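# Place a slip sheet and module in each crate

## Task

In every crate, lay exactly one slip sheet (a thin flat sheet) flat on the crate floor and stand exactly one module (a small metal block) on top of that sheet, keeping the module the same way up as it is now. Afterwards, hang every tool back in the stand slot it began in, release it, and move the arm well away from the tools (a tool still locked to the arm counts as part of the arm).

## Robot and tools

Robot: a single 7-joint arm (waist, shoulder, upper arm roll, elbow, forearm roll, wrist pitch, wrist roll) ending in a tool changer. It has no fingers of its own; it locks onto one of three tools kept in a stand: grip50 (small two-finger gripper), grip85 (larger two-finger gripper) and cup (suction). The only camera is cam_wrist, 504x504 pixels.

Frames: the scene frame has its origin on the table top under the arm base, +z up, +y to the left when facing along +x. Results report the changer face centre (end_effector_position, metres) and orientation (end_effector_quat_wxyz), plus velocities. The changer face has its own axes: +z points out away from the arm. In that face frame (mm): grip50's grip point is (0, -25, 180); grip85's is (0, 0, 173) when closed, 13 mm closer when fully open; the cup rim centre is (0, 0, 175). Both grippers close along face x. Printed position may be off a little at long reach.

Row format (used by every motion tool): 14 numbers, each in [-1, 1], in this order: dx, dy, dz, rx, ry, rz, tool/lock, grip50_position, grip50_force_limit, grip50_speed, grip85_position, grip85_force_limit, grip85_speed, cup_suction. The first six are an offset of the changer face, not an absolute pose, expressed in the face's own axes and measured from the face pose at the start of the action (for the first action of a call, the last pose any result reported). Scale: 1.0 = 0.6 m for dx, dy, dz and 180 degrees for rx, ry, rz, which together form one rotation vector. Every row in an action counts from that same start pose, not from the row before. lock: positive locks, negative unlocks (about 1 s), 0 keeps the last command. Gripper position: +1 fully open (50 or 85 mm); pads meet near -0.65 (grip50) or -0.8 (grip85); -1 closes until blocked. force_limit: -1 is about 20 N up to +1 at 185 N (grip50) or 235 N (grip85). speed: -1 about 20 mm/s to +1 about 150 mm/s. cup_suction above 0.01 is on, otherwise off and vented; it persists between actions. Tool fields only work while tool_id names that tool and it is ready.

execute_actions(actions): a list of actions; each action is a list of up to 15 rows, one per 1/30 s step, with the last row held to fill 15 steps (0.5 s). Each commanded step is clipped to 70 mm and 16 degrees from the measured pose, so big offsets need several actions. An empty list just returns state and images.

move(target, speed, blocking): target is one 14-number row, its pose part an offset from the last reported pose; the face travels a straight path there. speed is m/s, 0.002 to 0.5 (default 0.25); rotation up to twice that in rad/s. Paths last 0.5 to 10 s. It does not stop for obstacles; faster moves and targets further past contact hit harder. blocking=false returns after 0.5 s; then use wait or stop before other motion. The move: line gives the ending (done, off_target, moving, held, fault), limits (paced = pose clipped, held = steps blocked) and distance to target.

wait(seconds): 0 to 10, holds the last command. stop(): brakes a running move. zoom_image(camera, region): camera cam_wrist, region [x0, y0, x1, y1] in pixels, at most 504x504. finished_scene(scene): ends the current scene, irreversible; call it only after the goal holds steadily.

Results: state line, joint positions and torques (noisy, offset; not used to judge faults), Hand target (where the controller is driving), step readings with HELD where rows were held back, and "pose unreachable" when the clearance check altered a command. Also tool_id, plate_near, locked, unlocked, in_stand, unlock_refused, gripper object_status (0 moving, 1 blocked while opening, 2 blocked while closing = holding, 3 reached target or pads met, possibly also with a thin part), position_measured (grip50 opening ≈ (250 - counts) × 0.202 mm; grip85: 78 ≈ 60 mm, 130 ≈ 40 mm, 180 ≈ 20 mm, 230 closed), cup_suction_measured (1 ≈ full vacuum) and cup_part_present.

Tool handling: to pick up, put the face on the tool plate within about 1 mm and 1 degree, face -y toward the fork's open side; when plate_near is 1 send lock +1 and wait for locked 1. The tool then self-tests (readings n/a; grippers close then open). Remove: raise 10-30 mm (about 20), slide at least 110 mm toward face -y, then lift. Return by the reverse path; when in_stand is 1, stay still, send lock -1, wait for unlocked 1, then back away. Unlocking elsewhere is refused. Slots are 180 mm apart; fork arms sit 40-70 mm either side along face x, 45 mm toward the open side, tops 18 mm below the plate face. Changer is 63 mm wide, with side parts reaching 46 mm (-y) and 58 mm (+y).

Gripping: send -1 and keep it; confirm object_status 2. A change of 0.01 or more is a new command. Suction: turn on, seat the whole rim on a flat smooth area away from edges and holes; the cup pulls the part up to 12 mm closer. To release, set down, switch off, rise 15 mm.

Avoid: knocking anything off the table (fails the task), drops, slams, hard presses, fast moves with heavy or off-centre loads. Contact torque over a joint's limit (waist, shoulder 107; upper arm roll, elbow 55.6; wrist joints 33.9 N m) or 200 N external force stops the arm for 10 s. Holding loads heats motors: warning at 65 °C, braking at 80 °C. Loose objects may get nudged occasionally. Faster, smoother, low-effort work is better.

Each tool is called after "Request:" as a command line: name --argument value for each argument, lists and objects as JSON in quotes; but a table of rows of numbers goes row by row, as --pt "numbers of a row", without its own name.

## Session

Request:
execute_actions --actions '[]'

Scene clock: 0.00 s.
end_effector_position=(+0.1240, +0.4286, +0.3867) locked=0 unlocked=1 plate_near=0 in_stand=0 unlock_refused=0 tool_id=none grip50_position_measured=n/a grip50_object_status=n/a grip85_position_measured=n/a grip85_object_status=n/a cup_suction_measured=n/a cup_part_present=n/a end_effector_quat_wxyz=(-0.583, +0.666, +0.072, -0.460) end_effector_velocity=(-0.000, -0.000, -0.000) end_effector_angular_velocity=(-0.000, -0.000, +0.000)
Joint positions: [ 0.902 -0.354 -0.048  2.142  1.738 -0.005 -0.374]
Joint velocities: [-0. -0.  0.  0. -0. -0. -0.]
Joint torques (N m, as the joint torque sensors report them, + toward a larger angle): no reading
Motor temperatures (°C, as the motors report them): [33 33 31 34 37 34 36]
Hand target: +0.124, +0.429, +0.387; -0.583, +0.666, +0.072, -0.460

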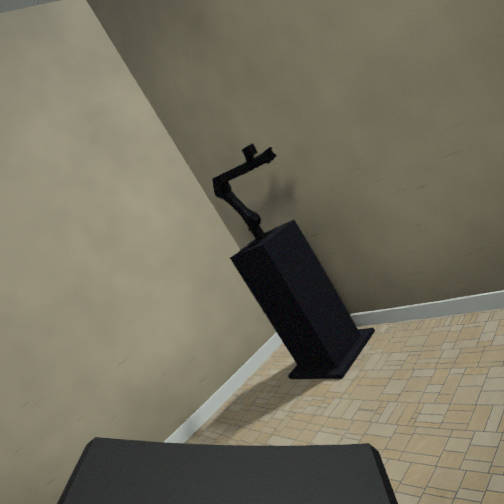

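Request:
move --target '[-0.088,-0.14,0.017,-0.419,0.331,0.052,0,0,0,0,0,0,0,0]' --speed 0.4

Scene clock: 7.40 s.
end_effector_position=(+0.1239, +0.4284, +0.4865) locked=0 unlocked=1 plate_near=0 in_stand=0 unlock_refused=0 tool_id=none grip50_position_measured=n/a grip50_object_status=n/a grip85_position_measured=n/a grip85_object_status=n/a cup_suction_measured=n/a cup_part_present=n/a end_effector_quat_wxyz=(+0.000, +1.000, -0.001, +0.000) end_effector_velocity=(+0.000, +0.000, +0.000) end_effector_angular_velocity=(-0.007, -0.005, -0.000)
Joint positions: [ 1.308  0.039  0.198  2.196 -0.008  0.58   1.563]
Joint velocities: [ 0.001 -0.001  0.    -0.003 -0.006 -0.009  0.005]
Joint torques (N m, as the joint torque sensors report them, + toward a larger angle): [  1.66  26.41   0.78 -28.75  -4.09   3.46   1.  ]
Motor temperatures (°C, as the motors report them): [33 34 31 34 37 34 36]
Hand target: +0.124, +0.429, +0.487; +0.000, +1.000, -0.001, +0.000
Off the commanded pose: 0.000 m, 0 deg.
move: done

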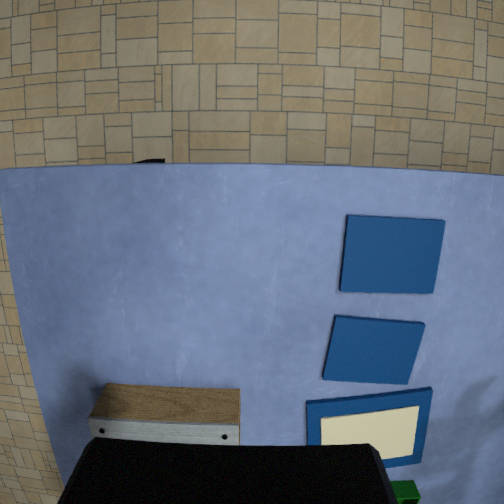

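Request:
move --target '[0.46,0.5,-0.15,0,0,0,0,0,0,0,0,0,0,0]' --speed 0.4

Request:
move --target '[0,0.55,0,0,0,0,0,0,0,0,0,0,0,0]' --speed 0.4

Scene clock: 10.87 s.
end_effector_position=(+0.3993, +0.1275, +0.5768) locked=0 unlocked=1 plate_near=0 in_stand=0 unlock_refused=0 tool_id=none grip50_position_measured=n/a grip50_object_status=n/a grip85_position_measured=n/a grip85_object_status=n/a cup_suction_measured=n/a cup_part_present=n/a end_effector_quat_wxyz=(+0.001, +1.000, -0.002, +0.001) end_effector_velocity=(+0.001, -0.001, +0.001) end_effector_angular_velocity=(-0.001, +0.000, +0.002)
Joint positions: [ 0.906  0.374 -0.306  2.211 -0.132  0.287  0.71 ]
Joint velocities: [ 0.    -0.001 -0.003 -0.003 -0.001 -0.002 -0.004]
Joint torques (N m, as the joint torque sensors report them, + toward a larger angle): [  1.04  13.89   2.94 -31.41  -3.65   3.37  -0.54]
Motor temperatures (°C, as the motors report them): [33 34 31 35 37 34 36]
Hand target: +0.399, +0.127, +0.577; +0.001, +1.000, -0.001, +0.001
Off the commanded pose: 0.000 m, 0 deg.
move: done

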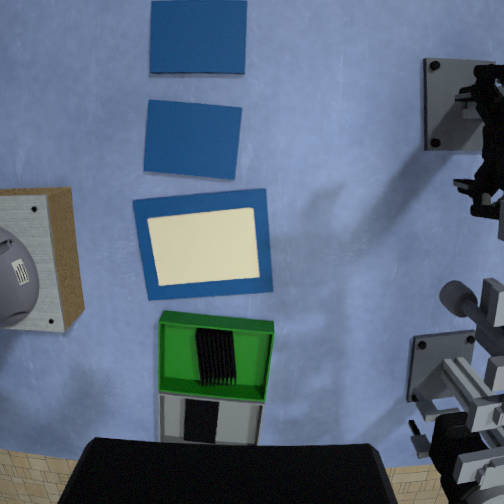

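Scene clock: 12.23 s.
end_effector_position=(+0.3980, -0.2026, +0.5771) locked=0 unlocked=1 plate_near=0 in_stand=0 unlock_refused=0 tool_id=none grip50_position_measured=n/a grip50_object_status=n/a grip85_position_measured=n/a grip85_object_status=n/a cup_suction_measured=n/a cup_part_present=n/a end_effector_quat_wxyz=(+0.001, +1.000, -0.002, +0.001) end_effector_velocity=(+0.001, -0.002, +0.000) end_effector_angular_velocity=(+0.001, -0.001, +0.001)
Joint positions: [ 0.6    0.559 -0.731  2.244 -0.382  0.237  0.093]
Joint velocities: [ 0.002 -0.002 -0.006 -0.002 -0.     0.002 -0.005]
Joint torques (N m, as the joint torque sensors report them, + toward a larger angle): [  0.3    2.76   9.79 -29.99  -4.6    4.34  -0.69]
Motor temperatures (°C, as the motors report them): [33 34 31 35 37 34 36]
Hand target: +0.398, -0.203, +0.577; +0.001, +1.000, -0.002, +0.001
Off the commanded pose: 0.000 m, 0 deg.
move: done

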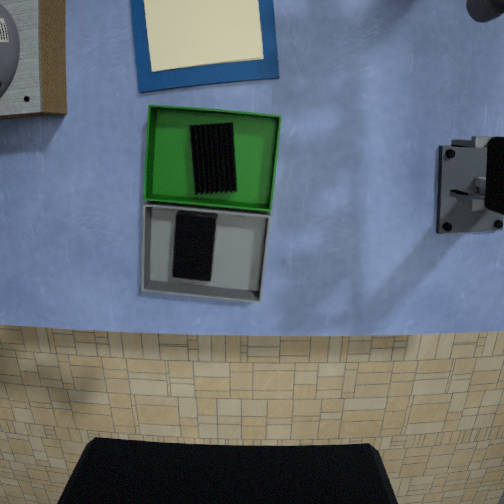

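Request:
move --target '[0.33,-0.5,0,0,0,-0.5,0,0,0,0,0,0,0,0]' --speed 0.4

Scene clock: 21.43 s.
end_effector_position=(+0.5972, +0.0970, +0.5765) locked=0 unlocked=1 plate_near=0 in_stand=0 unlock_refused=0 tool_id=none grip50_position_measured=n/a grip50_object_status=n/a grip85_position_measured=n/a grip85_object_status=n/a cup_suction_measured=n/a cup_part_present=n/a end_effector_quat_wxyz=(+0.000, +0.708, +0.706, -0.000) end_effector_velocity=(+0.000, +0.000, +0.000) end_effector_angular_velocity=(+0.000, +0.005, +0.002)
Joint positions: [ 1.263 -0.2   -1.102  1.743  0.173  0.273 -1.392]
Joint velocities: [-0.006 -0.005  0.003 -0.008  0.006 -0.01  -0.005]
Joint torques (N m, as the joint torque sensors report them, + toward a larger angle): [ -1.33  22.58  -4.28 -30.71  -3.23   2.95  -0.49]
Motor temperatures (°C, as the motors report them): [33 34 32 36 37 34 36]
Hand target: +0.597, +0.097, +0.576; +0.000, +0.708, +0.706, -0.000
Off the commanded pose: 0.001 m, 0 deg.
move: done

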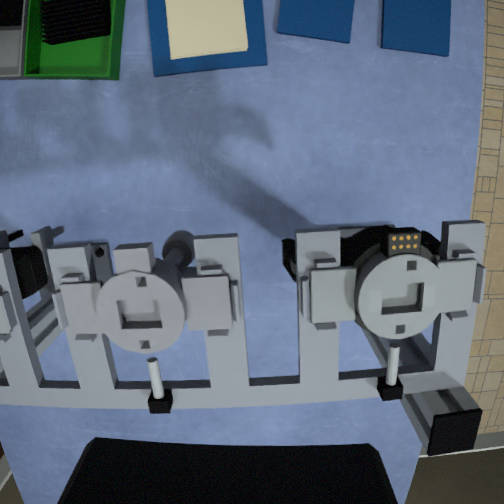

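Request:
move --target '[0.17,0,0.12,0,0,0,0,0,0,0,0,0,0,0]'

Request:
move --target '[0,0.08,0,0,0,0,0,0,0,0,0,0,0,0]'

Scene clock: 26.37 s.
end_effector_position=(+0.5975, +0.1990, +0.5044) locked=0 unlocked=1 plate_near=0 in_stand=0 unlock_refused=0 tool_id=none grip50_position_measured=n/a grip50_object_status=n/a grip85_position_measured=n/a grip85_object_status=n/a cup_suction_measured=n/a cup_part_present=n/a end_effector_quat_wxyz=(+0.000, +0.708, +0.706, -0.000) end_effector_velocity=(+0.001, +0.001, -0.000) end_effector_angular_velocity=(+0.002, -0.001, -0.000)
Joint positions: [ 1.265 -0.403 -0.993  1.723  0.347  0.371 -1.334]
Joint velocities: [-0.001 -0.003  0.001 -0.003  0.004  0.    -0.   ]
Joint torques (N m, as the joint torque sensors report them, + toward a larger angle): [ -0.41  32.39  -9.81 -28.27  -2.98   4.52   0.85]
Motor temperatures (°C, as the motors report them): [33 34 32 36 37 34 36]
Hand target: +0.598, +0.199, +0.504; +0.000, +0.708, +0.706, -0.000
Off the commanded pose: 0.000 m, 0 deg.
move: done

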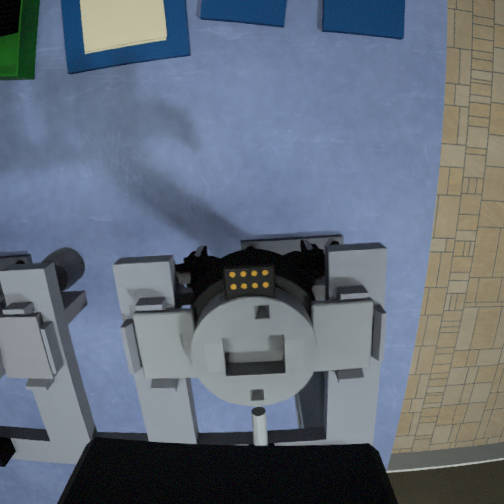

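Scene clock: 27.17 s.
end_effector_position=(+0.6453, +0.1988, +0.5047) locked=0 unlocked=1 plate_near=0 in_stand=0 unlock_refused=0 tool_id=none grip50_position_measured=n/a grip50_object_status=n/a grip85_position_measured=n/a grip85_object_status=n/a cup_suction_measured=n/a cup_part_present=n/a end_effector_quat_wxyz=(+0.001, +0.708, +0.706, -0.000) end_effector_velocity=(+0.001, +0.000, +0.000) end_effector_angular_velocity=(-0.001, +0.000, +0.001)
Joint positions: [ 1.12  -0.535 -0.941  1.538  0.431  0.289 -1.389]
Joint velocities: [-0.005 -0.003  0.004 -0.006 -0.001 -0.003 -0.   ]
Joint torques (N m, as the joint torque sensors report them, + toward a larger angle): [ -0.21  40.34 -12.65 -28.15  -3.68   3.56  -0.52]
Motor temperatures (°C, as the motors report them): [33 34 32 36 37 34 36]
Hand target: +0.645, +0.199, +0.505; +0.001, +0.708, +0.706, -0.000
Off the commanded pose: 0.000 m, 0 deg.
move: done

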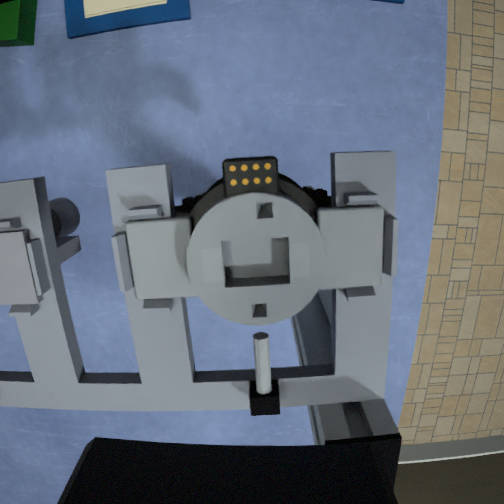

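Request:
move --target '[0.07,0,0,0,0,0.481,0,0,0,0,0,0,0,0]' --speed 0.4

Scene clock: 45.00 s.
end_effector_position=(+0.6454, +0.2407, +0.5044) locked=0 unlocked=1 plate_near=0 in_stand=0 unlock_refused=0 tool_id=none grip50_position_measured=n/a grip50_object_status=n/a grip85_position_measured=n/a grip85_object_status=n/a cup_suction_measured=n/a cup_part_present=n/a end_effector_quat_wxyz=(+0.001, +1.000, +0.029, +0.000) end_effector_velocity=(-0.000, +0.000, -0.000) end_effector_angular_velocity=(+0.001, -0.000, -0.007)
Joint positions: [ 1.264 -0.699 -1.18   1.447  0.635  0.163  0.07 ]
Joint velocities: [ 0.    -0.     0.    -0.     0.001  0.     0.007]
Joint torques (N m, as the joint torque sensors report them, + toward a larger angle): [  1.43  41.64 -19.37 -25.48  -3.67   3.46   1.16]
Motor temperatures (°C, as the motors report them): [33 34 32 37 37 34 36]
Hand target: +0.645, +0.241, +0.504; +0.001, +1.000, +0.028, +0.000
Off the commanded pose: 0.000 m, 0 deg.
move: done

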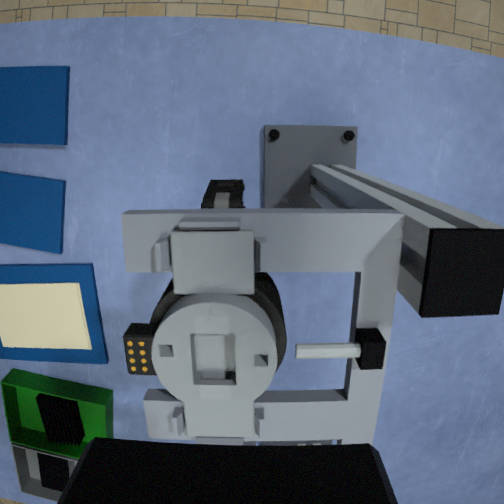

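Request:
move --target '[-0.0317,0.04,0.03,0,0,0,0,0,0,0,0,0,0,0]'

Scene clock: 47.53 s.
end_effector_position=(+0.6279, +0.2158, +0.4863) locked=0 unlocked=1 plate_near=0 in_stand=0 unlock_refused=0 tool_id=none grip50_position_measured=n/a grip50_object_status=n/a grip85_position_measured=n/a grip85_object_status=n/a cup_suction_measured=n/a cup_part_present=n/a end_effector_quat_wxyz=(+0.001, +1.000, +0.028, -0.000) end_effector_velocity=(-0.000, -0.001, -0.000) end_effector_angular_velocity=(-0.001, -0.002, +0.000)
Joint positions: [ 1.308 -0.675 -1.212  1.563  0.632  0.229  0.023]
Joint velocities: [ 0.002  0.    -0.002  0.004 -0.     0.003 -0.002]
Joint torques (N m, as the joint torque sensors report them, + toward a larger angle): [  2.16  40.52 -19.57 -22.96  -4.55   4.38  -0.75]
Motor temperatures (°C, as the motors report them): [33 35 32 37 37 34 36]
Hand target: +0.628, +0.216, +0.486; +0.001, +1.000, +0.029, +0.000
Off the commanded pose: 0.000 m, 0 deg.
move: done

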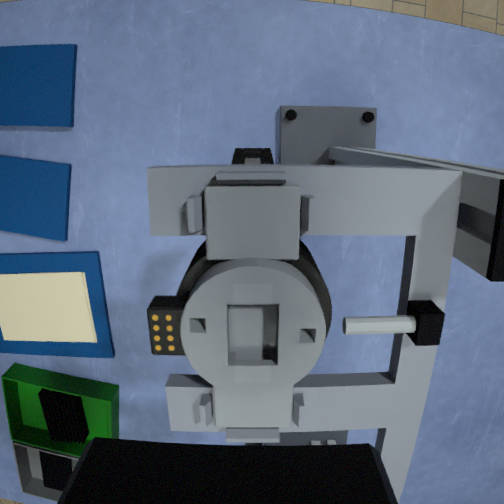

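Request:
move --target '[0.0007,0.0257,0,0,0,-0.5,0,0,0,0,0,0,0,0]' --speed 0.4

Scene clock: 51.40 s.
end_effector_position=(+0.6292, +0.2005, +0.4866) locked=0 unlocked=1 plate_near=0 in_stand=0 unlock_refused=0 tool_id=none grip50_position_measured=n/a grip50_object_status=n/a grip85_position_measured=n/a grip85_object_status=n/a cup_suction_measured=n/a cup_part_present=n/a end_effector_quat_wxyz=(+0.001, +0.687, +0.727, -0.000) end_effector_velocity=(+0.000, -0.000, +0.000) end_effector_angular_velocity=(-0.000, +0.000, +0.007)
Joint positions: [ 1.153 -0.514 -0.935  1.617  0.421  0.352 -1.438]
Joint velocities: [ 0.     0.    -0.     0.    -0.    -0.    -0.008]
Joint torques (N m, as the joint torque sensors report them, + toward a larger angle): [ -0.33  41.8  -12.23 -25.77  -4.38   4.68  -0.35]
Motor temperatures (°C, as the motors report them): [33 35 32 37 37 34 36]
Hand target: +0.629, +0.200, +0.487; +0.001, +0.687, +0.727, -0.000
Off the commanded pose: 0.000 m, 0 deg.
move: done

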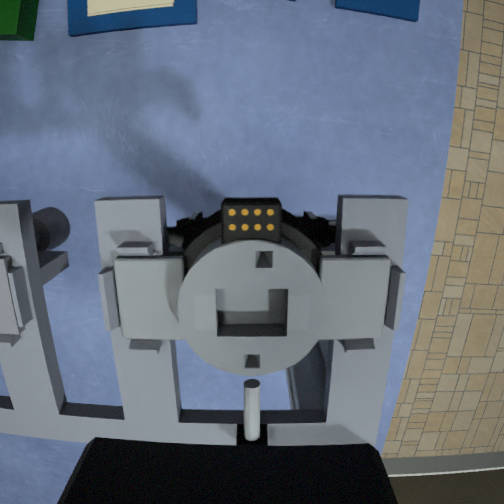

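Request:
move --target '[0,0,0.13,0,0,0,0,0,0,0,0,0,0,0]' --speed 0.1

Scene clock: 53.97 s.
end_effector_position=(+0.6293, +0.2005, +0.4087) locked=0 unlocked=1 plate_near=0 in_stand=0 unlock_refused=0 tool_id=none grip50_position_measured=n/a grip50_object_status=n/a grip85_position_measured=n/a grip85_object_status=n/a cup_suction_measured=n/a cup_part_present=n/a end_effector_quat_wxyz=(+0.000, +0.687, +0.726, -0.000) end_effector_velocity=(+0.000, +0.001, -0.001) end_effector_angular_velocity=(+0.001, -0.002, +0.001)
Joint positions: [ 1.108 -0.631 -0.875  1.665  0.521  0.482 -1.491]
Joint velocities: [-0.001 -0.001  0.002 -0.     0.001  0.003 -0.001]
Joint torques (N m, as the joint torque sensors report them, + toward a larger angle): [ -0.2   42.98 -13.88 -24.17  -3.15   4.7   -0.59]
Motor temperatures (°C, as the motors report them): [33 35 32 37 37 34 36]
Hand target: +0.629, +0.201, +0.409; +0.000, +0.687, +0.727, -0.000
Off the commanded pose: 0.000 m, 0 deg.
move: done

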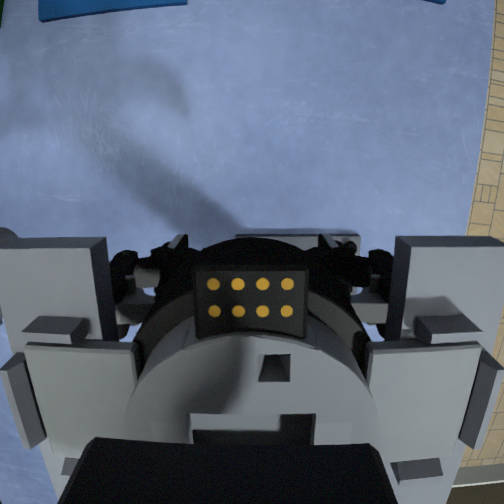

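Request:
move --target '[0,0,0.06,0,0,0,0,0,0,0,0,0,0,0]' --speed 0.03

Request:
move --target '[0,0,0.025,0,0,0,0,0,0,0,0,0,0,0]' --speed 0.015

Scene clock: 58.60 s.
end_effector_position=(+0.6293, +0.2005, +0.3730) locked=0 unlocked=1 plate_near=0 in_stand=0 unlock_refused=0 tool_id=none grip50_position_measured=n/a grip50_object_status=n/a grip85_position_measured=n/a grip85_object_status=n/a cup_suction_measured=n/a cup_part_present=n/a end_effector_quat_wxyz=(+0.001, +0.687, +0.726, -0.001) end_effector_velocity=(-0.000, +0.000, -0.001) end_effector_angular_velocity=(+0.001, +0.000, +0.000)
Joint positions: [ 1.082 -0.689 -0.84   1.672  0.567  0.537 -1.514]
Joint velocities: [-0.001 -0.001  0.002 -0.     0.002  0.001 -0.001]
Joint torques (N m, as the joint torque sensors report them, + toward a larger angle): [ -0.85  42.89 -14.13 -21.63  -3.07   4.89  -0.74]
Motor temperatures (°C, as the motors report them): [33 35 32 37 37 34 36]
Hand target: +0.629, +0.200, +0.373; +0.000, +0.687, +0.726, -0.000
Off the commanded pose: 0.000 m, 0 deg.
move: done

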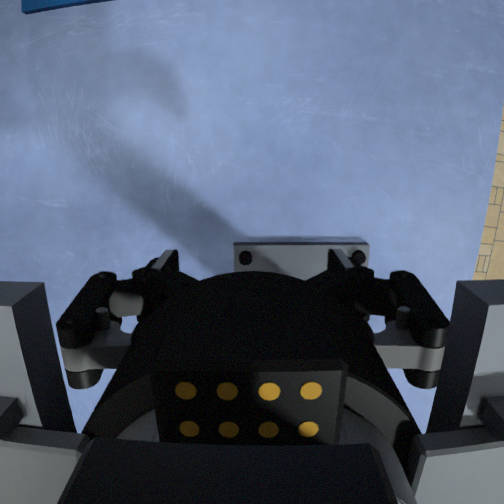

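Scene clock: 69.70 s.
end_effector_position=(+0.6354, +0.2010, +0.3724) locked=0 unlocked=1 plate_near=0 in_stand=0 unlock_refused=0 tool_id=none grip50_position_measured=n/a grip50_object_status=n/a grip85_position_measured=n/a grip85_object_status=n/a cup_suction_measured=n/a cup_part_present=n/a end_effector_quat_wxyz=(+0.007, +0.686, +0.728, +0.009) end_effector_velocity=(+0.000, +0.000, +0.000) end_effector_angular_velocity=(-0.000, +0.000, +0.001)
Joint positions: [ 1.069 -0.695 -0.827  1.665  0.569  0.565 -1.519]
Joint velocities: [ 0.    -0.     0.    -0.    -0.    -0.    -0.001]
Joint torques (N m, as the joint torque sensors report them, + toward a larger angle): [ -1.07  32.81  -8.9  -17.81  -1.05   3.99   0.19]
Motor temperatures (°C, as the motors report them): [33 35 32 37 37 34 36]
Hand target: +0.635, +0.201, +0.370; +0.006, +0.686, +0.728, +0.008
Off the commanded pose: 0.016 m, 1 deg.
FORCE FAULT: contact force on the arm reached its limit, and the arm stopped for 10 seconds. The contact can be on any part of the arm, not only on its tool. That time counts as 20 of the actions that you can send in this scene. The arm's remaining commands of this call were not run. The arm holds still and accepts commands again. Move the arm away from the contact; if what it grips holds it there, let go first. Pushing or pulling that hard again can fault the arm again.
move: fault

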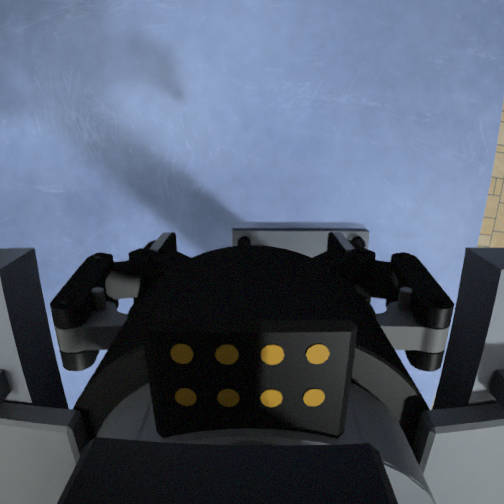

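Request:
move --target '[0,-0.0025,-0.01,0.0072,-0.0007,0.0009,0,0,0,0,0,0,0,0]' --speed 0.03

Request:
move --target '[0,0,0.012,0,0,0,0,0,0,0,0,0,0,0]' --speed 0.005

Scene clock: 77.77 s.
end_effector_position=(+0.6337, +0.2008, +0.3781) locked=0 unlocked=1 plate_near=0 in_stand=0 unlock_refused=0 tool_id=none grip50_position_measured=n/a grip50_object_status=n/a grip85_position_measured=n/a grip85_object_status=n/a cup_suction_measured=n/a cup_part_present=n/a end_effector_quat_wxyz=(-0.000, +0.687, +0.727, +0.000) end_effector_velocity=(-0.000, -0.000, +0.000) end_effector_angular_velocity=(-0.001, +0.004, -0.001)
Joint positions: [ 1.069 -0.685 -0.831  1.657  0.556  0.528 -1.51 ]
Joint velocities: [-0.     0.001 -0.001 -0.001 -0.001 -0.006  0.001]
Joint torques (N m, as the joint torque sensors report them, + toward a larger angle): [  1.64  47.25 -15.38 -23.6   -4.18   3.35   0.98]
Motor temperatures (°C, as the motors report them): [33 35 32 37 37 34 36]
Hand target: +0.634, +0.201, +0.378; -0.000, +0.687, +0.727, +0.000
Off the commanded pose: 0.000 m, 0 deg.
move: done

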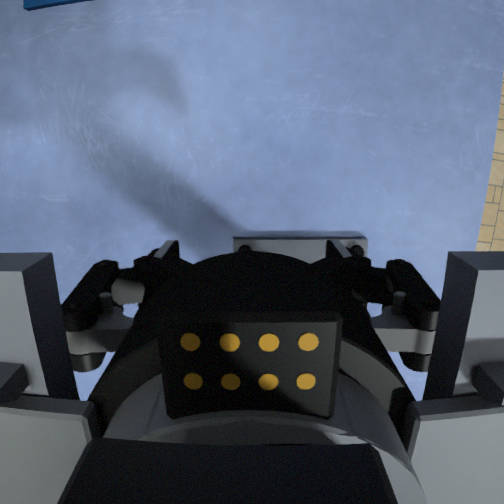

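Scene clock: 79.43 s.
end_effector_position=(+0.6344, +0.2009, +0.3724) locked=0 unlocked=1 plate_near=0 in_stand=0 unlock_refused=0 tool_id=none grip50_position_measured=n/a grip50_object_status=n/a grip85_position_measured=n/a grip85_object_status=n/a cup_suction_measured=n/a cup_part_present=n/a end_effector_quat_wxyz=(+0.001, +0.687, +0.727, +0.001) end_effector_velocity=(+0.000, -0.000, -0.000) end_effector_angular_velocity=(+0.000, -0.001, +0.000)
Joint positions: [ 1.063 -0.694 -0.824  1.657  0.563  0.539 -1.513]
Joint velocities: [-0.002 -0.     0.002 -0.001 -0.001  0.001 -0.   ]
Joint torques (N m, as the joint torque sensors report them, + toward a larger angle): [  0.24  38.41  -9.91 -18.19  -1.9    2.87  -0.3 ]
Motor temperatures (°C, as the motors report them): [33 35 32 37 37 34 36]
Hand target: +0.634, +0.201, +0.371; -0.000, +0.687, +0.727, +0.000
Off the commanded pose: 0.002 m, 0 deg.
move: done

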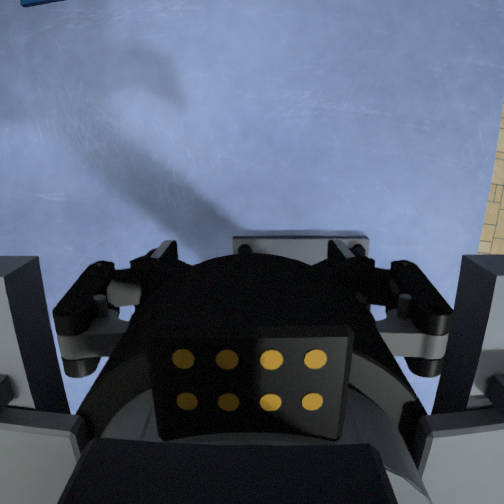

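Request:
move --target '[0.0036,-0.0048,-0.003,0,0,0,0,0,0,0,0,0,0,0]' --speed 0.01

Request:
move --target '[0,0,0.006,0,0,0,0,0,0,0,0,0,0,0]' --speed 0.005

Scene clock: 90.07 s.
end_effector_position=(+0.6315, +0.2029, +0.3740) locked=0 unlocked=1 plate_near=0 in_stand=0 unlock_refused=0 tool_id=none grip50_position_measured=n/a grip50_object_status=n/a grip85_position_measured=n/a grip85_object_status=n/a cup_suction_measured=n/a cup_part_present=n/a end_effector_quat_wxyz=(+0.001, +0.686, +0.727, +0.001) end_effector_velocity=(-0.000, -0.000, +0.000) end_effector_angular_velocity=(-0.001, -0.001, -0.000)
Joint positions: [ 1.073 -0.688 -0.828  1.665  0.561  0.54  -1.509]
Joint velocities: [ 0.002  0.    -0.003  0.001  0.     0.    -0.   ]
Joint torques (N m, as the joint torque sensors report them, + toward a larger angle): [  2.07  47.15 -15.33 -21.29  -4.01   4.44   1.04]
Motor temperatures (°C, as the motors report them): [33 35 32 36 37 34 36]
Hand target: +0.631, +0.203, +0.374; +0.001, +0.687, +0.727, +0.001
Off the commanded pose: 0.000 m, 0 deg.
move: done

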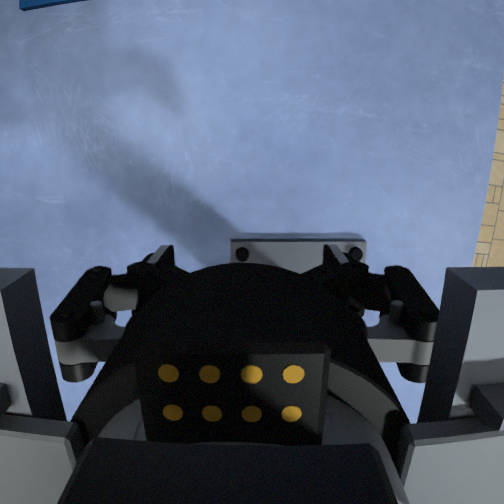

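Scene clock: 91.00 s.
end_effector_position=(+0.6315, +0.2030, +0.3707) locked=0 unlocked=1 plate_near=0 in_stand=0 unlock_refused=0 tool_id=none grip50_position_measured=n/a grip50_object_status=n/a grip85_position_measured=n/a grip85_object_status=n/a cup_suction_measured=n/a cup_part_present=n/a end_effector_quat_wxyz=(+0.001, +0.686, +0.727, +0.001) end_effector_velocity=(+0.000, +0.000, -0.000) end_effector_angular_velocity=(+0.001, -0.000, -0.000)
Joint positions: [ 1.071 -0.693 -0.824  1.665  0.565  0.545 -1.511]
Joint velocities: [-0.001 -0.     0.001 -0.     0.     0.001 -0.   ]
Joint torques (N m, as the joint torque sensors report them, + toward a larger angle): [ -0.93  44.72 -14.01 -21.31  -3.     4.53  -0.55]
Motor temperatures (°C, as the motors report them): [33 35 32 36 37 34 36]
Hand target: +0.631, +0.203, +0.370; +0.001, +0.686, +0.727, +0.001
Off the commanded pose: 0.000 m, 0 deg.
move: done

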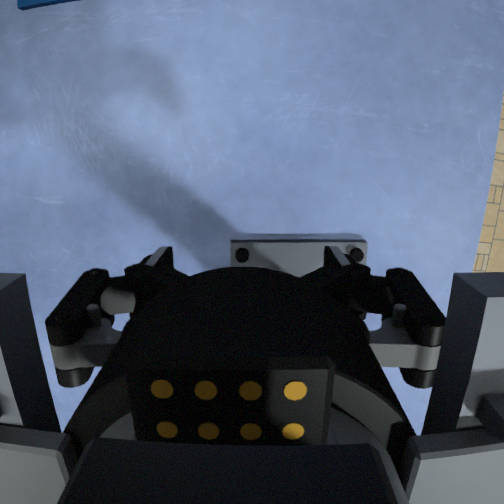

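Entered.

Request:
move --target '[0,0,0.007,0,0,0,0,0,0,0,0,0,0,0]' --speed 0.005

Scene clock: 93.03 s.
end_effector_position=(+0.6316, +0.2031, +0.3668) locked=0 unlocked=1 plate_near=0 in_stand=0 unlock_refused=0 tool_id=none grip50_position_measured=n/a grip50_object_status=n/a grip85_position_measured=n/a grip85_object_status=n/a cup_suction_measured=n/a cup_part_present=n/a end_effector_quat_wxyz=(+0.001, +0.687, +0.727, +0.001) end_effector_velocity=(+0.000, -0.000, -0.000) end_effector_angular_velocity=(+0.000, -0.001, -0.000)
Joint positions: [ 1.068 -0.7   -0.819  1.665  0.569  0.551 -1.513]
Joint velocities: [-0.001 -0.     0.001 -0.    -0.     0.002  0.   ]
Joint torques (N m, as the joint torque sensors report them, + toward a larger angle): [ -0.61  44.97 -14.29 -21.28  -3.02   4.63  -0.52]
Motor temperatures (°C, as the motors report them): [33 35 32 36 37 34 36]
Hand target: +0.632, +0.203, +0.366; +0.001, +0.686, +0.727, +0.001
Off the commanded pose: 0.000 m, 0 deg.
move: done

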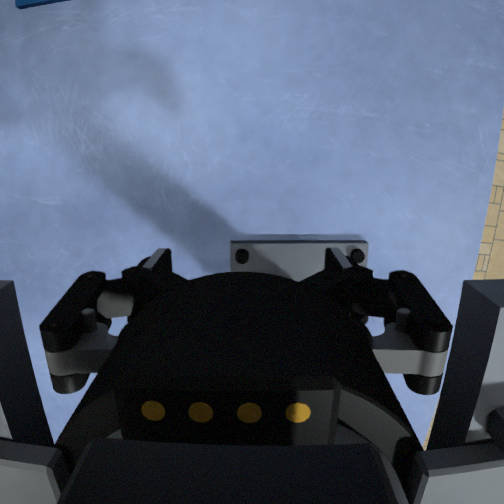

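Request:
move --target '[0,0,0.006,0,0,0,0,0,0,0,0,0,0,0]' --speed 0.005

Scene clock: 94.87 s.
end_effector_position=(+0.6319, +0.2030, +0.3638) locked=0 unlocked=1 plate_near=0 in_stand=1 unlock_refused=0 tool_id=none grip50_position_measured=n/a grip50_object_status=n/a grip85_position_measured=n/a grip85_object_status=n/a cup_suction_measured=n/a cup_part_present=n/a end_effector_quat_wxyz=(+0.001, +0.687, +0.727, +0.002) end_effector_velocity=(-0.000, +0.000, -0.000) end_effector_angular_velocity=(+0.001, +0.002, +0.000)
Joint positions: [ 1.064 -0.705 -0.816  1.665  0.572  0.557 -1.514]
Joint velocities: [-0.001  0.     0.002 -0.     0.    -0.001 -0.   ]
Joint torques (N m, as the joint torque sensors report them, + toward a larger angle): [  0.38  42.31 -12.   -21.26  -2.36   4.42  -0.25]
Motor temperatures (°C, as the motors report them): [33 35 32 36 37 34 36]
Hand target: +0.632, +0.203, +0.363; +0.001, +0.687, +0.727, +0.001
Off the commanded pose: 0.001 m, 0 deg.
move: done

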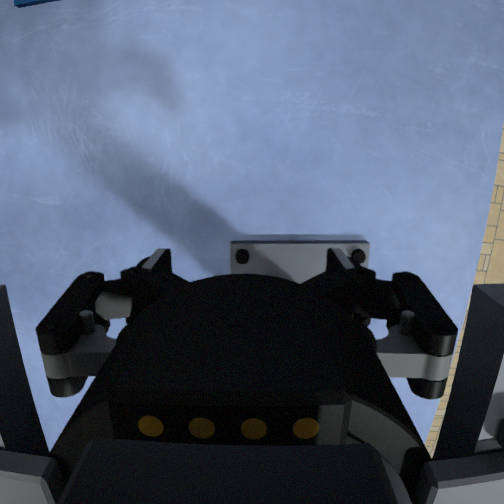

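Request:
move --target '[-0.001,0,0.003,0,0,0,0,0,0,0,0,0,0,0]' --speed 0.005

Scene clock: 96.60 s.
end_effector_position=(+0.6321, +0.2029, +0.3634) locked=0 unlocked=1 plate_near=1 in_stand=1 unlock_refused=0 tool_id=none grip50_position_measured=n/a grip50_object_status=n/a grip85_position_measured=n/a grip85_object_status=n/a cup_suction_measured=n/a cup_part_present=n/a end_effector_quat_wxyz=(+0.001, +0.686, +0.728, +0.002) end_effector_velocity=(+0.000, +0.000, +0.000) end_effector_angular_velocity=(+0.001, -0.001, +0.000)
Joint positions: [ 1.063 -0.705 -0.814  1.665  0.573  0.559 -1.516]
Joint velocities: [-0.     0.001  0.    -0.     0.     0.001 -0.   ]
Joint torques (N m, as the joint torque sensors report them, + toward a larger angle): [ -4.78  34.22 -11.58 -19.32  -1.57   6.06   0.27]
Motor temperatures (°C, as the motors report them): [33 35 32 36 37 34 36]
Hand target: +0.632, +0.202, +0.362; +0.001, +0.687, +0.727, +0.002
Off the commanded pose: 0.002 m, 0 deg.
move: done

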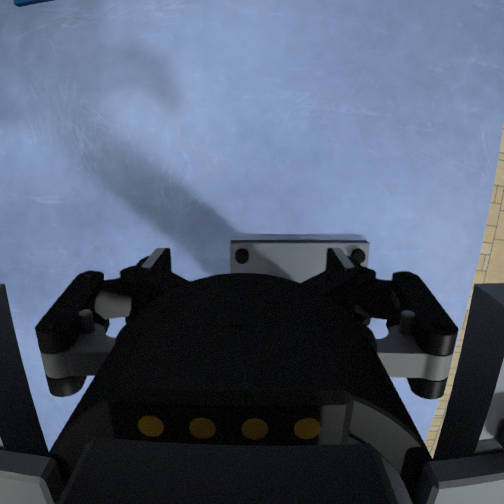

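Request:
execute_actions --actions '[[[0,0,0,0,0,0,1,0,0,0,1,0,1,0]],[[0,0,0,0,0,0,1,0,0,0,1,0,1,0]],[[0,0,0,0,0,0,1,0,0,0,1,0,1,0]]]'

Request:
move --target '[0,0,-0.033,0,0,0,0,0,0,0,1,0,1,0]' --speed 0.05

Request:
move --target '[0,-0.25,0,0,0,0,0,0,0,0,1,0,1,0]' --speed 0.2

Request:
move --target '[-0.56,-0.255,-0.1,0,0,0.519,0,0,0,0,1,0,1,0]' --speed 0.35

Scene clock: 102.13 s.
end_effector_position=(+0.6314, +0.2031, +0.3630) locked=1 unlocked=0 plate_near=1 in_stand=1 unlock_refused=0 tool_id=grip85 grip50_position_measured=n/a grip50_object_status=n/a grip85_position_measured=n/a grip85_object_status=n/a cup_suction_measured=n/a cup_part_present=n/a end_effector_quat_wxyz=(+0.000, +0.686, +0.728, +0.002) end_effector_velocity=(+0.000, +0.000, +0.000) end_effector_angular_velocity=(-0.000, -0.001, +0.000)
Joint positions: [ 1.063 -0.705 -0.813  1.666  0.573  0.557 -1.516]
Joint velocities: [ 0.     0.    -0.    -0.    -0.001  0.001  0.   ]
Joint torques (N m, as the joint torque sensors report them, + toward a larger angle): [  0.41  52.03 -18.38 -26.7   -4.63   5.52   0.21]
Motor temperatures (°C, as the motors report them): [33 36 32 36 37 34 36]
Hand target: +0.631, +0.203, +0.363; +0.000, +0.686, +0.728, +0.002
Off the commanded pose: 0.000 m, 0 deg.
Step readings (end_effector_position; steps 1 to 15: 1st action; 16 to 30: 2nd action; 31 to 45: 3rd action):
0: (+0.6321, +0.2029, +0.3634)
1: (+0.6321, +0.2029, +0.3635)
2: (+0.6321, +0.2029, +0.3636)
4: (+0.6321, +0.2029, +0.3636)
8: (+0.6321, +0.2029, +0.3636)
15: (+0.6319, +0.2030, +0.3634)
16: (+0.6318, +0.2030, +0.3633)
17: (+0.6317, +0.2030, +0.3632)
19: (+0.6316, +0.2030, +0.3630)
23: (+0.6314, +0.2031, +0.3629)
30: (+0.6315, +0.2031, +0.3630)
31: (+0.6315, +0.2031, +0.3630)
32: (+0.6315, +0.2031, +0.3630)
34: (+0.6315, +0.2031, +0.3630)
38: (+0.6314, +0.2031, +0.3630)
45: end_effector_position above

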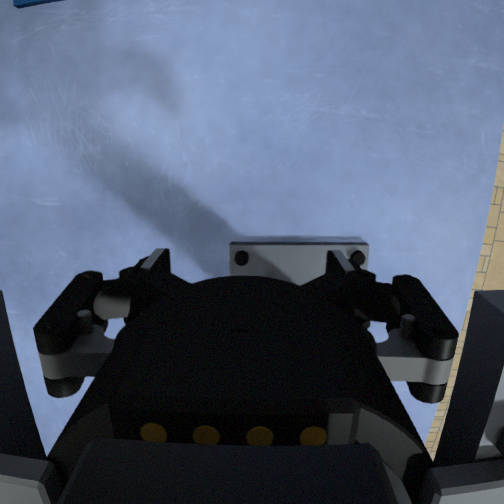

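Scene clock: 102.90 s.
end_effector_position=(+0.6314, +0.2030, +0.3826) locked=1 unlocked=0 plate_near=1 in_stand=0 unlock_refused=0 tool_id=grip85 grip50_position_measured=n/a grip50_object_status=n/a grip85_position_measured=n/a grip85_object_status=n/a cup_suction_measured=n/a cup_part_present=n/a end_effector_quat_wxyz=(+0.000, +0.686, +0.728, +0.002) end_effector_velocity=(+0.000, -0.000, +0.001) end_effector_angular_velocity=(-0.001, -0.000, -0.000)
Joint positions: [ 1.077 -0.672 -0.832  1.664  0.548  0.528 -1.504]
Joint velocities: [ 0.001  0.001 -0.002  0.    -0.001 -0.001  0.   ]
Joint torques (N m, as the joint torque sensors report them, + toward a larger angle): [  1.37  53.04 -18.52 -27.89  -5.2    4.63   0.95]
Motor temperatures (°C, as the motors report them): [33 36 32 36 37 34 36]
Hand target: +0.631, +0.203, +0.383; +0.000, +0.686, +0.728, +0.002
Off the commanded pose: 0.000 m, 0 deg.
move: done

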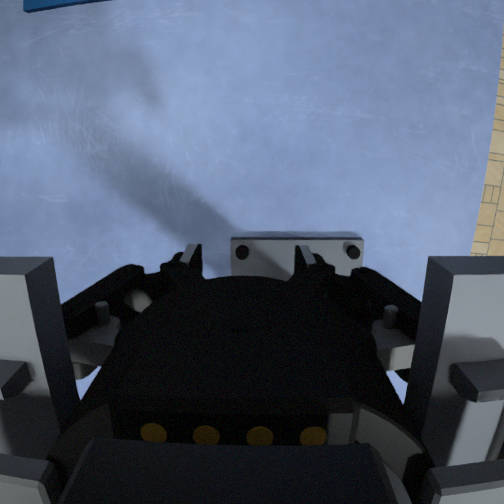

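Scene clock: 104.13 s.
end_effector_position=(+0.4818, +0.1943, +0.3816) locked=1 unlocked=0 plate_near=1 in_stand=0 unlock_refused=0 tool_id=grip85 grip50_position_measured=n/a grip50_object_status=n/a grip85_position_measured=n/a grip85_object_status=n/a cup_suction_measured=n/a cup_part_present=n/a end_effector_quat_wxyz=(-0.000, +0.686, +0.728, +0.001) end_effector_velocity=(-0.001, -0.001, +0.001) end_effector_angular_velocity=(-0.001, -0.003, -0.002)
Joint positions: [ 1.447 -0.341 -0.973  2.183  0.382  0.784 -1.351]
Joint velocities: [ 0.008  0.004 -0.007  0.006 -0.004  0.004  0.005]
Joint torques (N m, as the joint torque sensors report them, + toward a larger angle): [  0.97  29.51  -9.74 -25.11  -4.41   6.25   0.96]
Motor temperatures (°C, as the motors report them): [33 36 32 37 37 34 36]
Hand target: +0.482, +0.194, +0.382; -0.000, +0.686, +0.728, +0.002
Off the commanded pose: 0.001 m, 0 deg.
move: done

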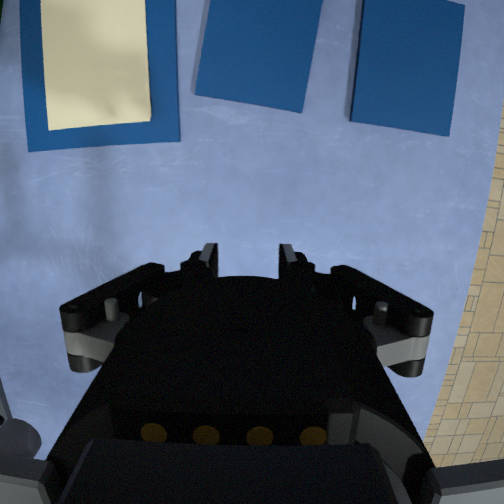

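Scene clock: 106.93 s.
end_effector_position=(+0.3488, -0.1510, +0.4412) locked=1 unlocked=0 plate_near=1 in_stand=0 unlock_refused=0 tool_id=grip85 grip50_position_measured=n/a grip50_object_status=n/a grip85_position_measured=3 grip85_object_status=3 cup_suction_measured=n/a cup_part_present=n/a end_effector_quat_wxyz=(-0.000, +1.000, -0.000, +0.002) end_effector_velocity=(-0.001, -0.001, +0.001) end_effector_angular_velocity=(-0.001, +0.000, -0.004)
Joint positions: [ 0.607  0.594 -0.82   2.656 -0.526  0.603  0.243]
Joint velocities: [-0.005  0.001  0.003 -0.001  0.    -0.003  0.002]
Joint torques (N m, as the joint torque sensors report them, + toward a larger angle): [ -0.71   5.69  10.77 -30.68  -4.58   4.61   1.3 ]
Motor temperatures (°C, as the motors report them): [33 35 32 37 37 34 36]
Hand target: +0.349, -0.151, +0.441; -0.000, +1.000, -0.001, +0.002
Off the commanded pose: 0.001 m, 0 deg.
move: done

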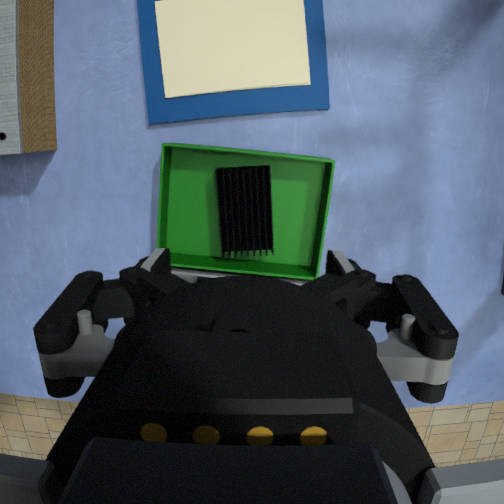

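Request:
move --target '[-0.006,0.0217,0.26,0,0,-0.019,0,0,0,0,1,0,1,0]'

Scene clock: 113.47 s.
end_effector_position=(+0.3460, -0.1632, +0.2848) locked=1 unlocked=0 plate_near=1 in_stand=0 unlock_refused=0 tool_id=grip85 grip50_position_measured=n/a grip50_object_status=n/a grip85_position_measured=3 grip85_object_status=3 cup_suction_measured=n/a cup_part_present=n/a end_effector_quat_wxyz=(-0.001, +1.000, +0.030, +0.001) end_effector_velocity=(+0.001, -0.000, -0.000) end_effector_angular_velocity=(+0.004, -0.006, +0.003)
Joint positions: [ 0.493 -0.347 -0.627  2.532  0.582  1.208 -0.663]
Joint velocities: [-0.009 -0.     0.009 -0.004  0.009  0.003 -0.011]
Joint torques (N m, as the joint torque sensors report them, + toward a larger angle): [ -0.81  25.36  -4.8  -13.95  -1.21   6.27  -0.36]
Motor temperatures (°C, as the motors report them): [33 35 32 37 37 34 36]
Hand target: +0.346, -0.163, +0.285; -0.001, +1.000, +0.030, +0.002
Off the commanded pose: 0.001 m, 0 deg.
move: done

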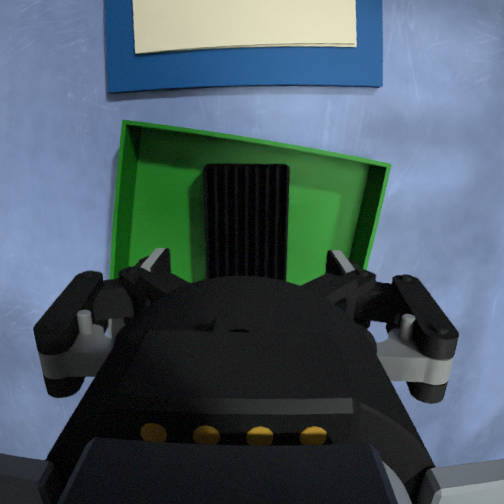

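Request:
move --target '[-0.002,0,0.128,0,0,0,0,0,0,0,1,0,1,0]' --speed 0.1

Request:
move --target '[0,0,0,0,0,0,0,0,0,0,-1,-0.3,0,0]'

Scene clock: 117.83 s.
end_effector_position=(+0.3451, -0.1631, +0.2081) locked=1 unlocked=0 plate_near=1 in_stand=0 unlock_refused=0 tool_id=grip85 grip50_position_measured=n/a grip50_object_status=n/a grip85_position_measured=3 grip85_object_status=3 cup_suction_measured=n/a cup_part_present=n/a end_effector_quat_wxyz=(-0.001, +1.000, +0.030, +0.001) end_effector_velocity=(-0.000, +0.000, -0.001) end_effector_angular_velocity=(+0.001, -0.001, +0.000)
Joint positions: [ 0.285 -0.639 -0.373  2.357  0.931  1.303 -0.939]
Joint velocities: [-0.004 -0.003  0.005 -0.003  0.005  0.002 -0.005]
Joint torques (N m, as the joint torque sensors report them, + toward a larger angle): [-0.79 34.04 -6.81 -6.54 -0.57  5.8  -0.23]
Motor temperatures (°C, as the motors report them): [33 35 32 37 37 34 36]
Hand target: +0.345, -0.163, +0.208; -0.001, +1.000, +0.030, +0.002
Off the commanded pose: 0.000 m, 0 deg.
move: done

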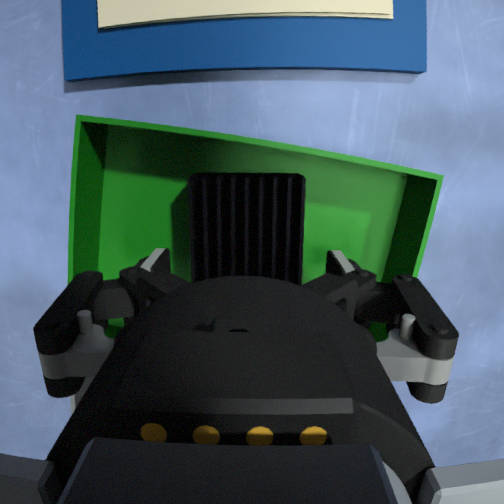

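Scene clock: 118.47 s.
end_effector_position=(+0.3450, -0.1631, +0.2083) locked=1 unlocked=0 plate_near=1 in_stand=0 unlock_refused=0 tool_id=grip85 grip50_position_measured=n/a grip50_object_status=n/a grip85_position_measured=81 grip85_object_status=2 cup_suction_measured=n/a cup_part_present=n/a end_effector_quat_wxyz=(-0.001, +1.000, +0.030, +0.002) end_effector_velocity=(+0.000, -0.000, +0.000) end_effector_angular_velocity=(-0.001, -0.001, -0.000)
Joint positions: [ 0.285 -0.638 -0.373  2.357  0.931  1.303 -0.939]
Joint velocities: [-0.     0.    -0.     0.    -0.     0.001  0.   ]
Joint torques (N m, as the joint torque sensors report them, + toward a larger angle): [ 0.13 31.77 -6.13 -7.32 -1.41  5.24  0.41]
Motor temperatures (°C, as the motors report them): [33 35 32 37 37 34 36]
Hand target: +0.345, -0.163, +0.208; -0.001, +1.000, +0.030, +0.001
Off the commanded pose: 0.000 m, 0 deg.
move: done

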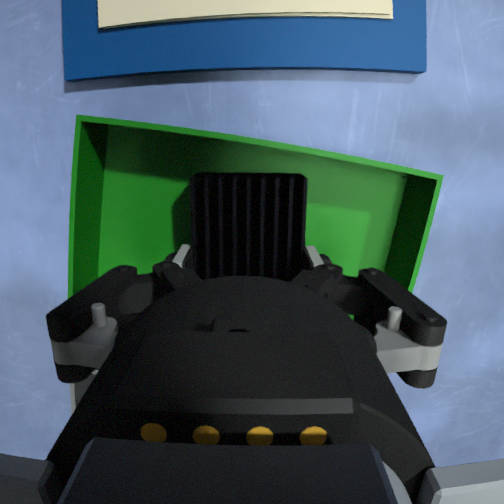

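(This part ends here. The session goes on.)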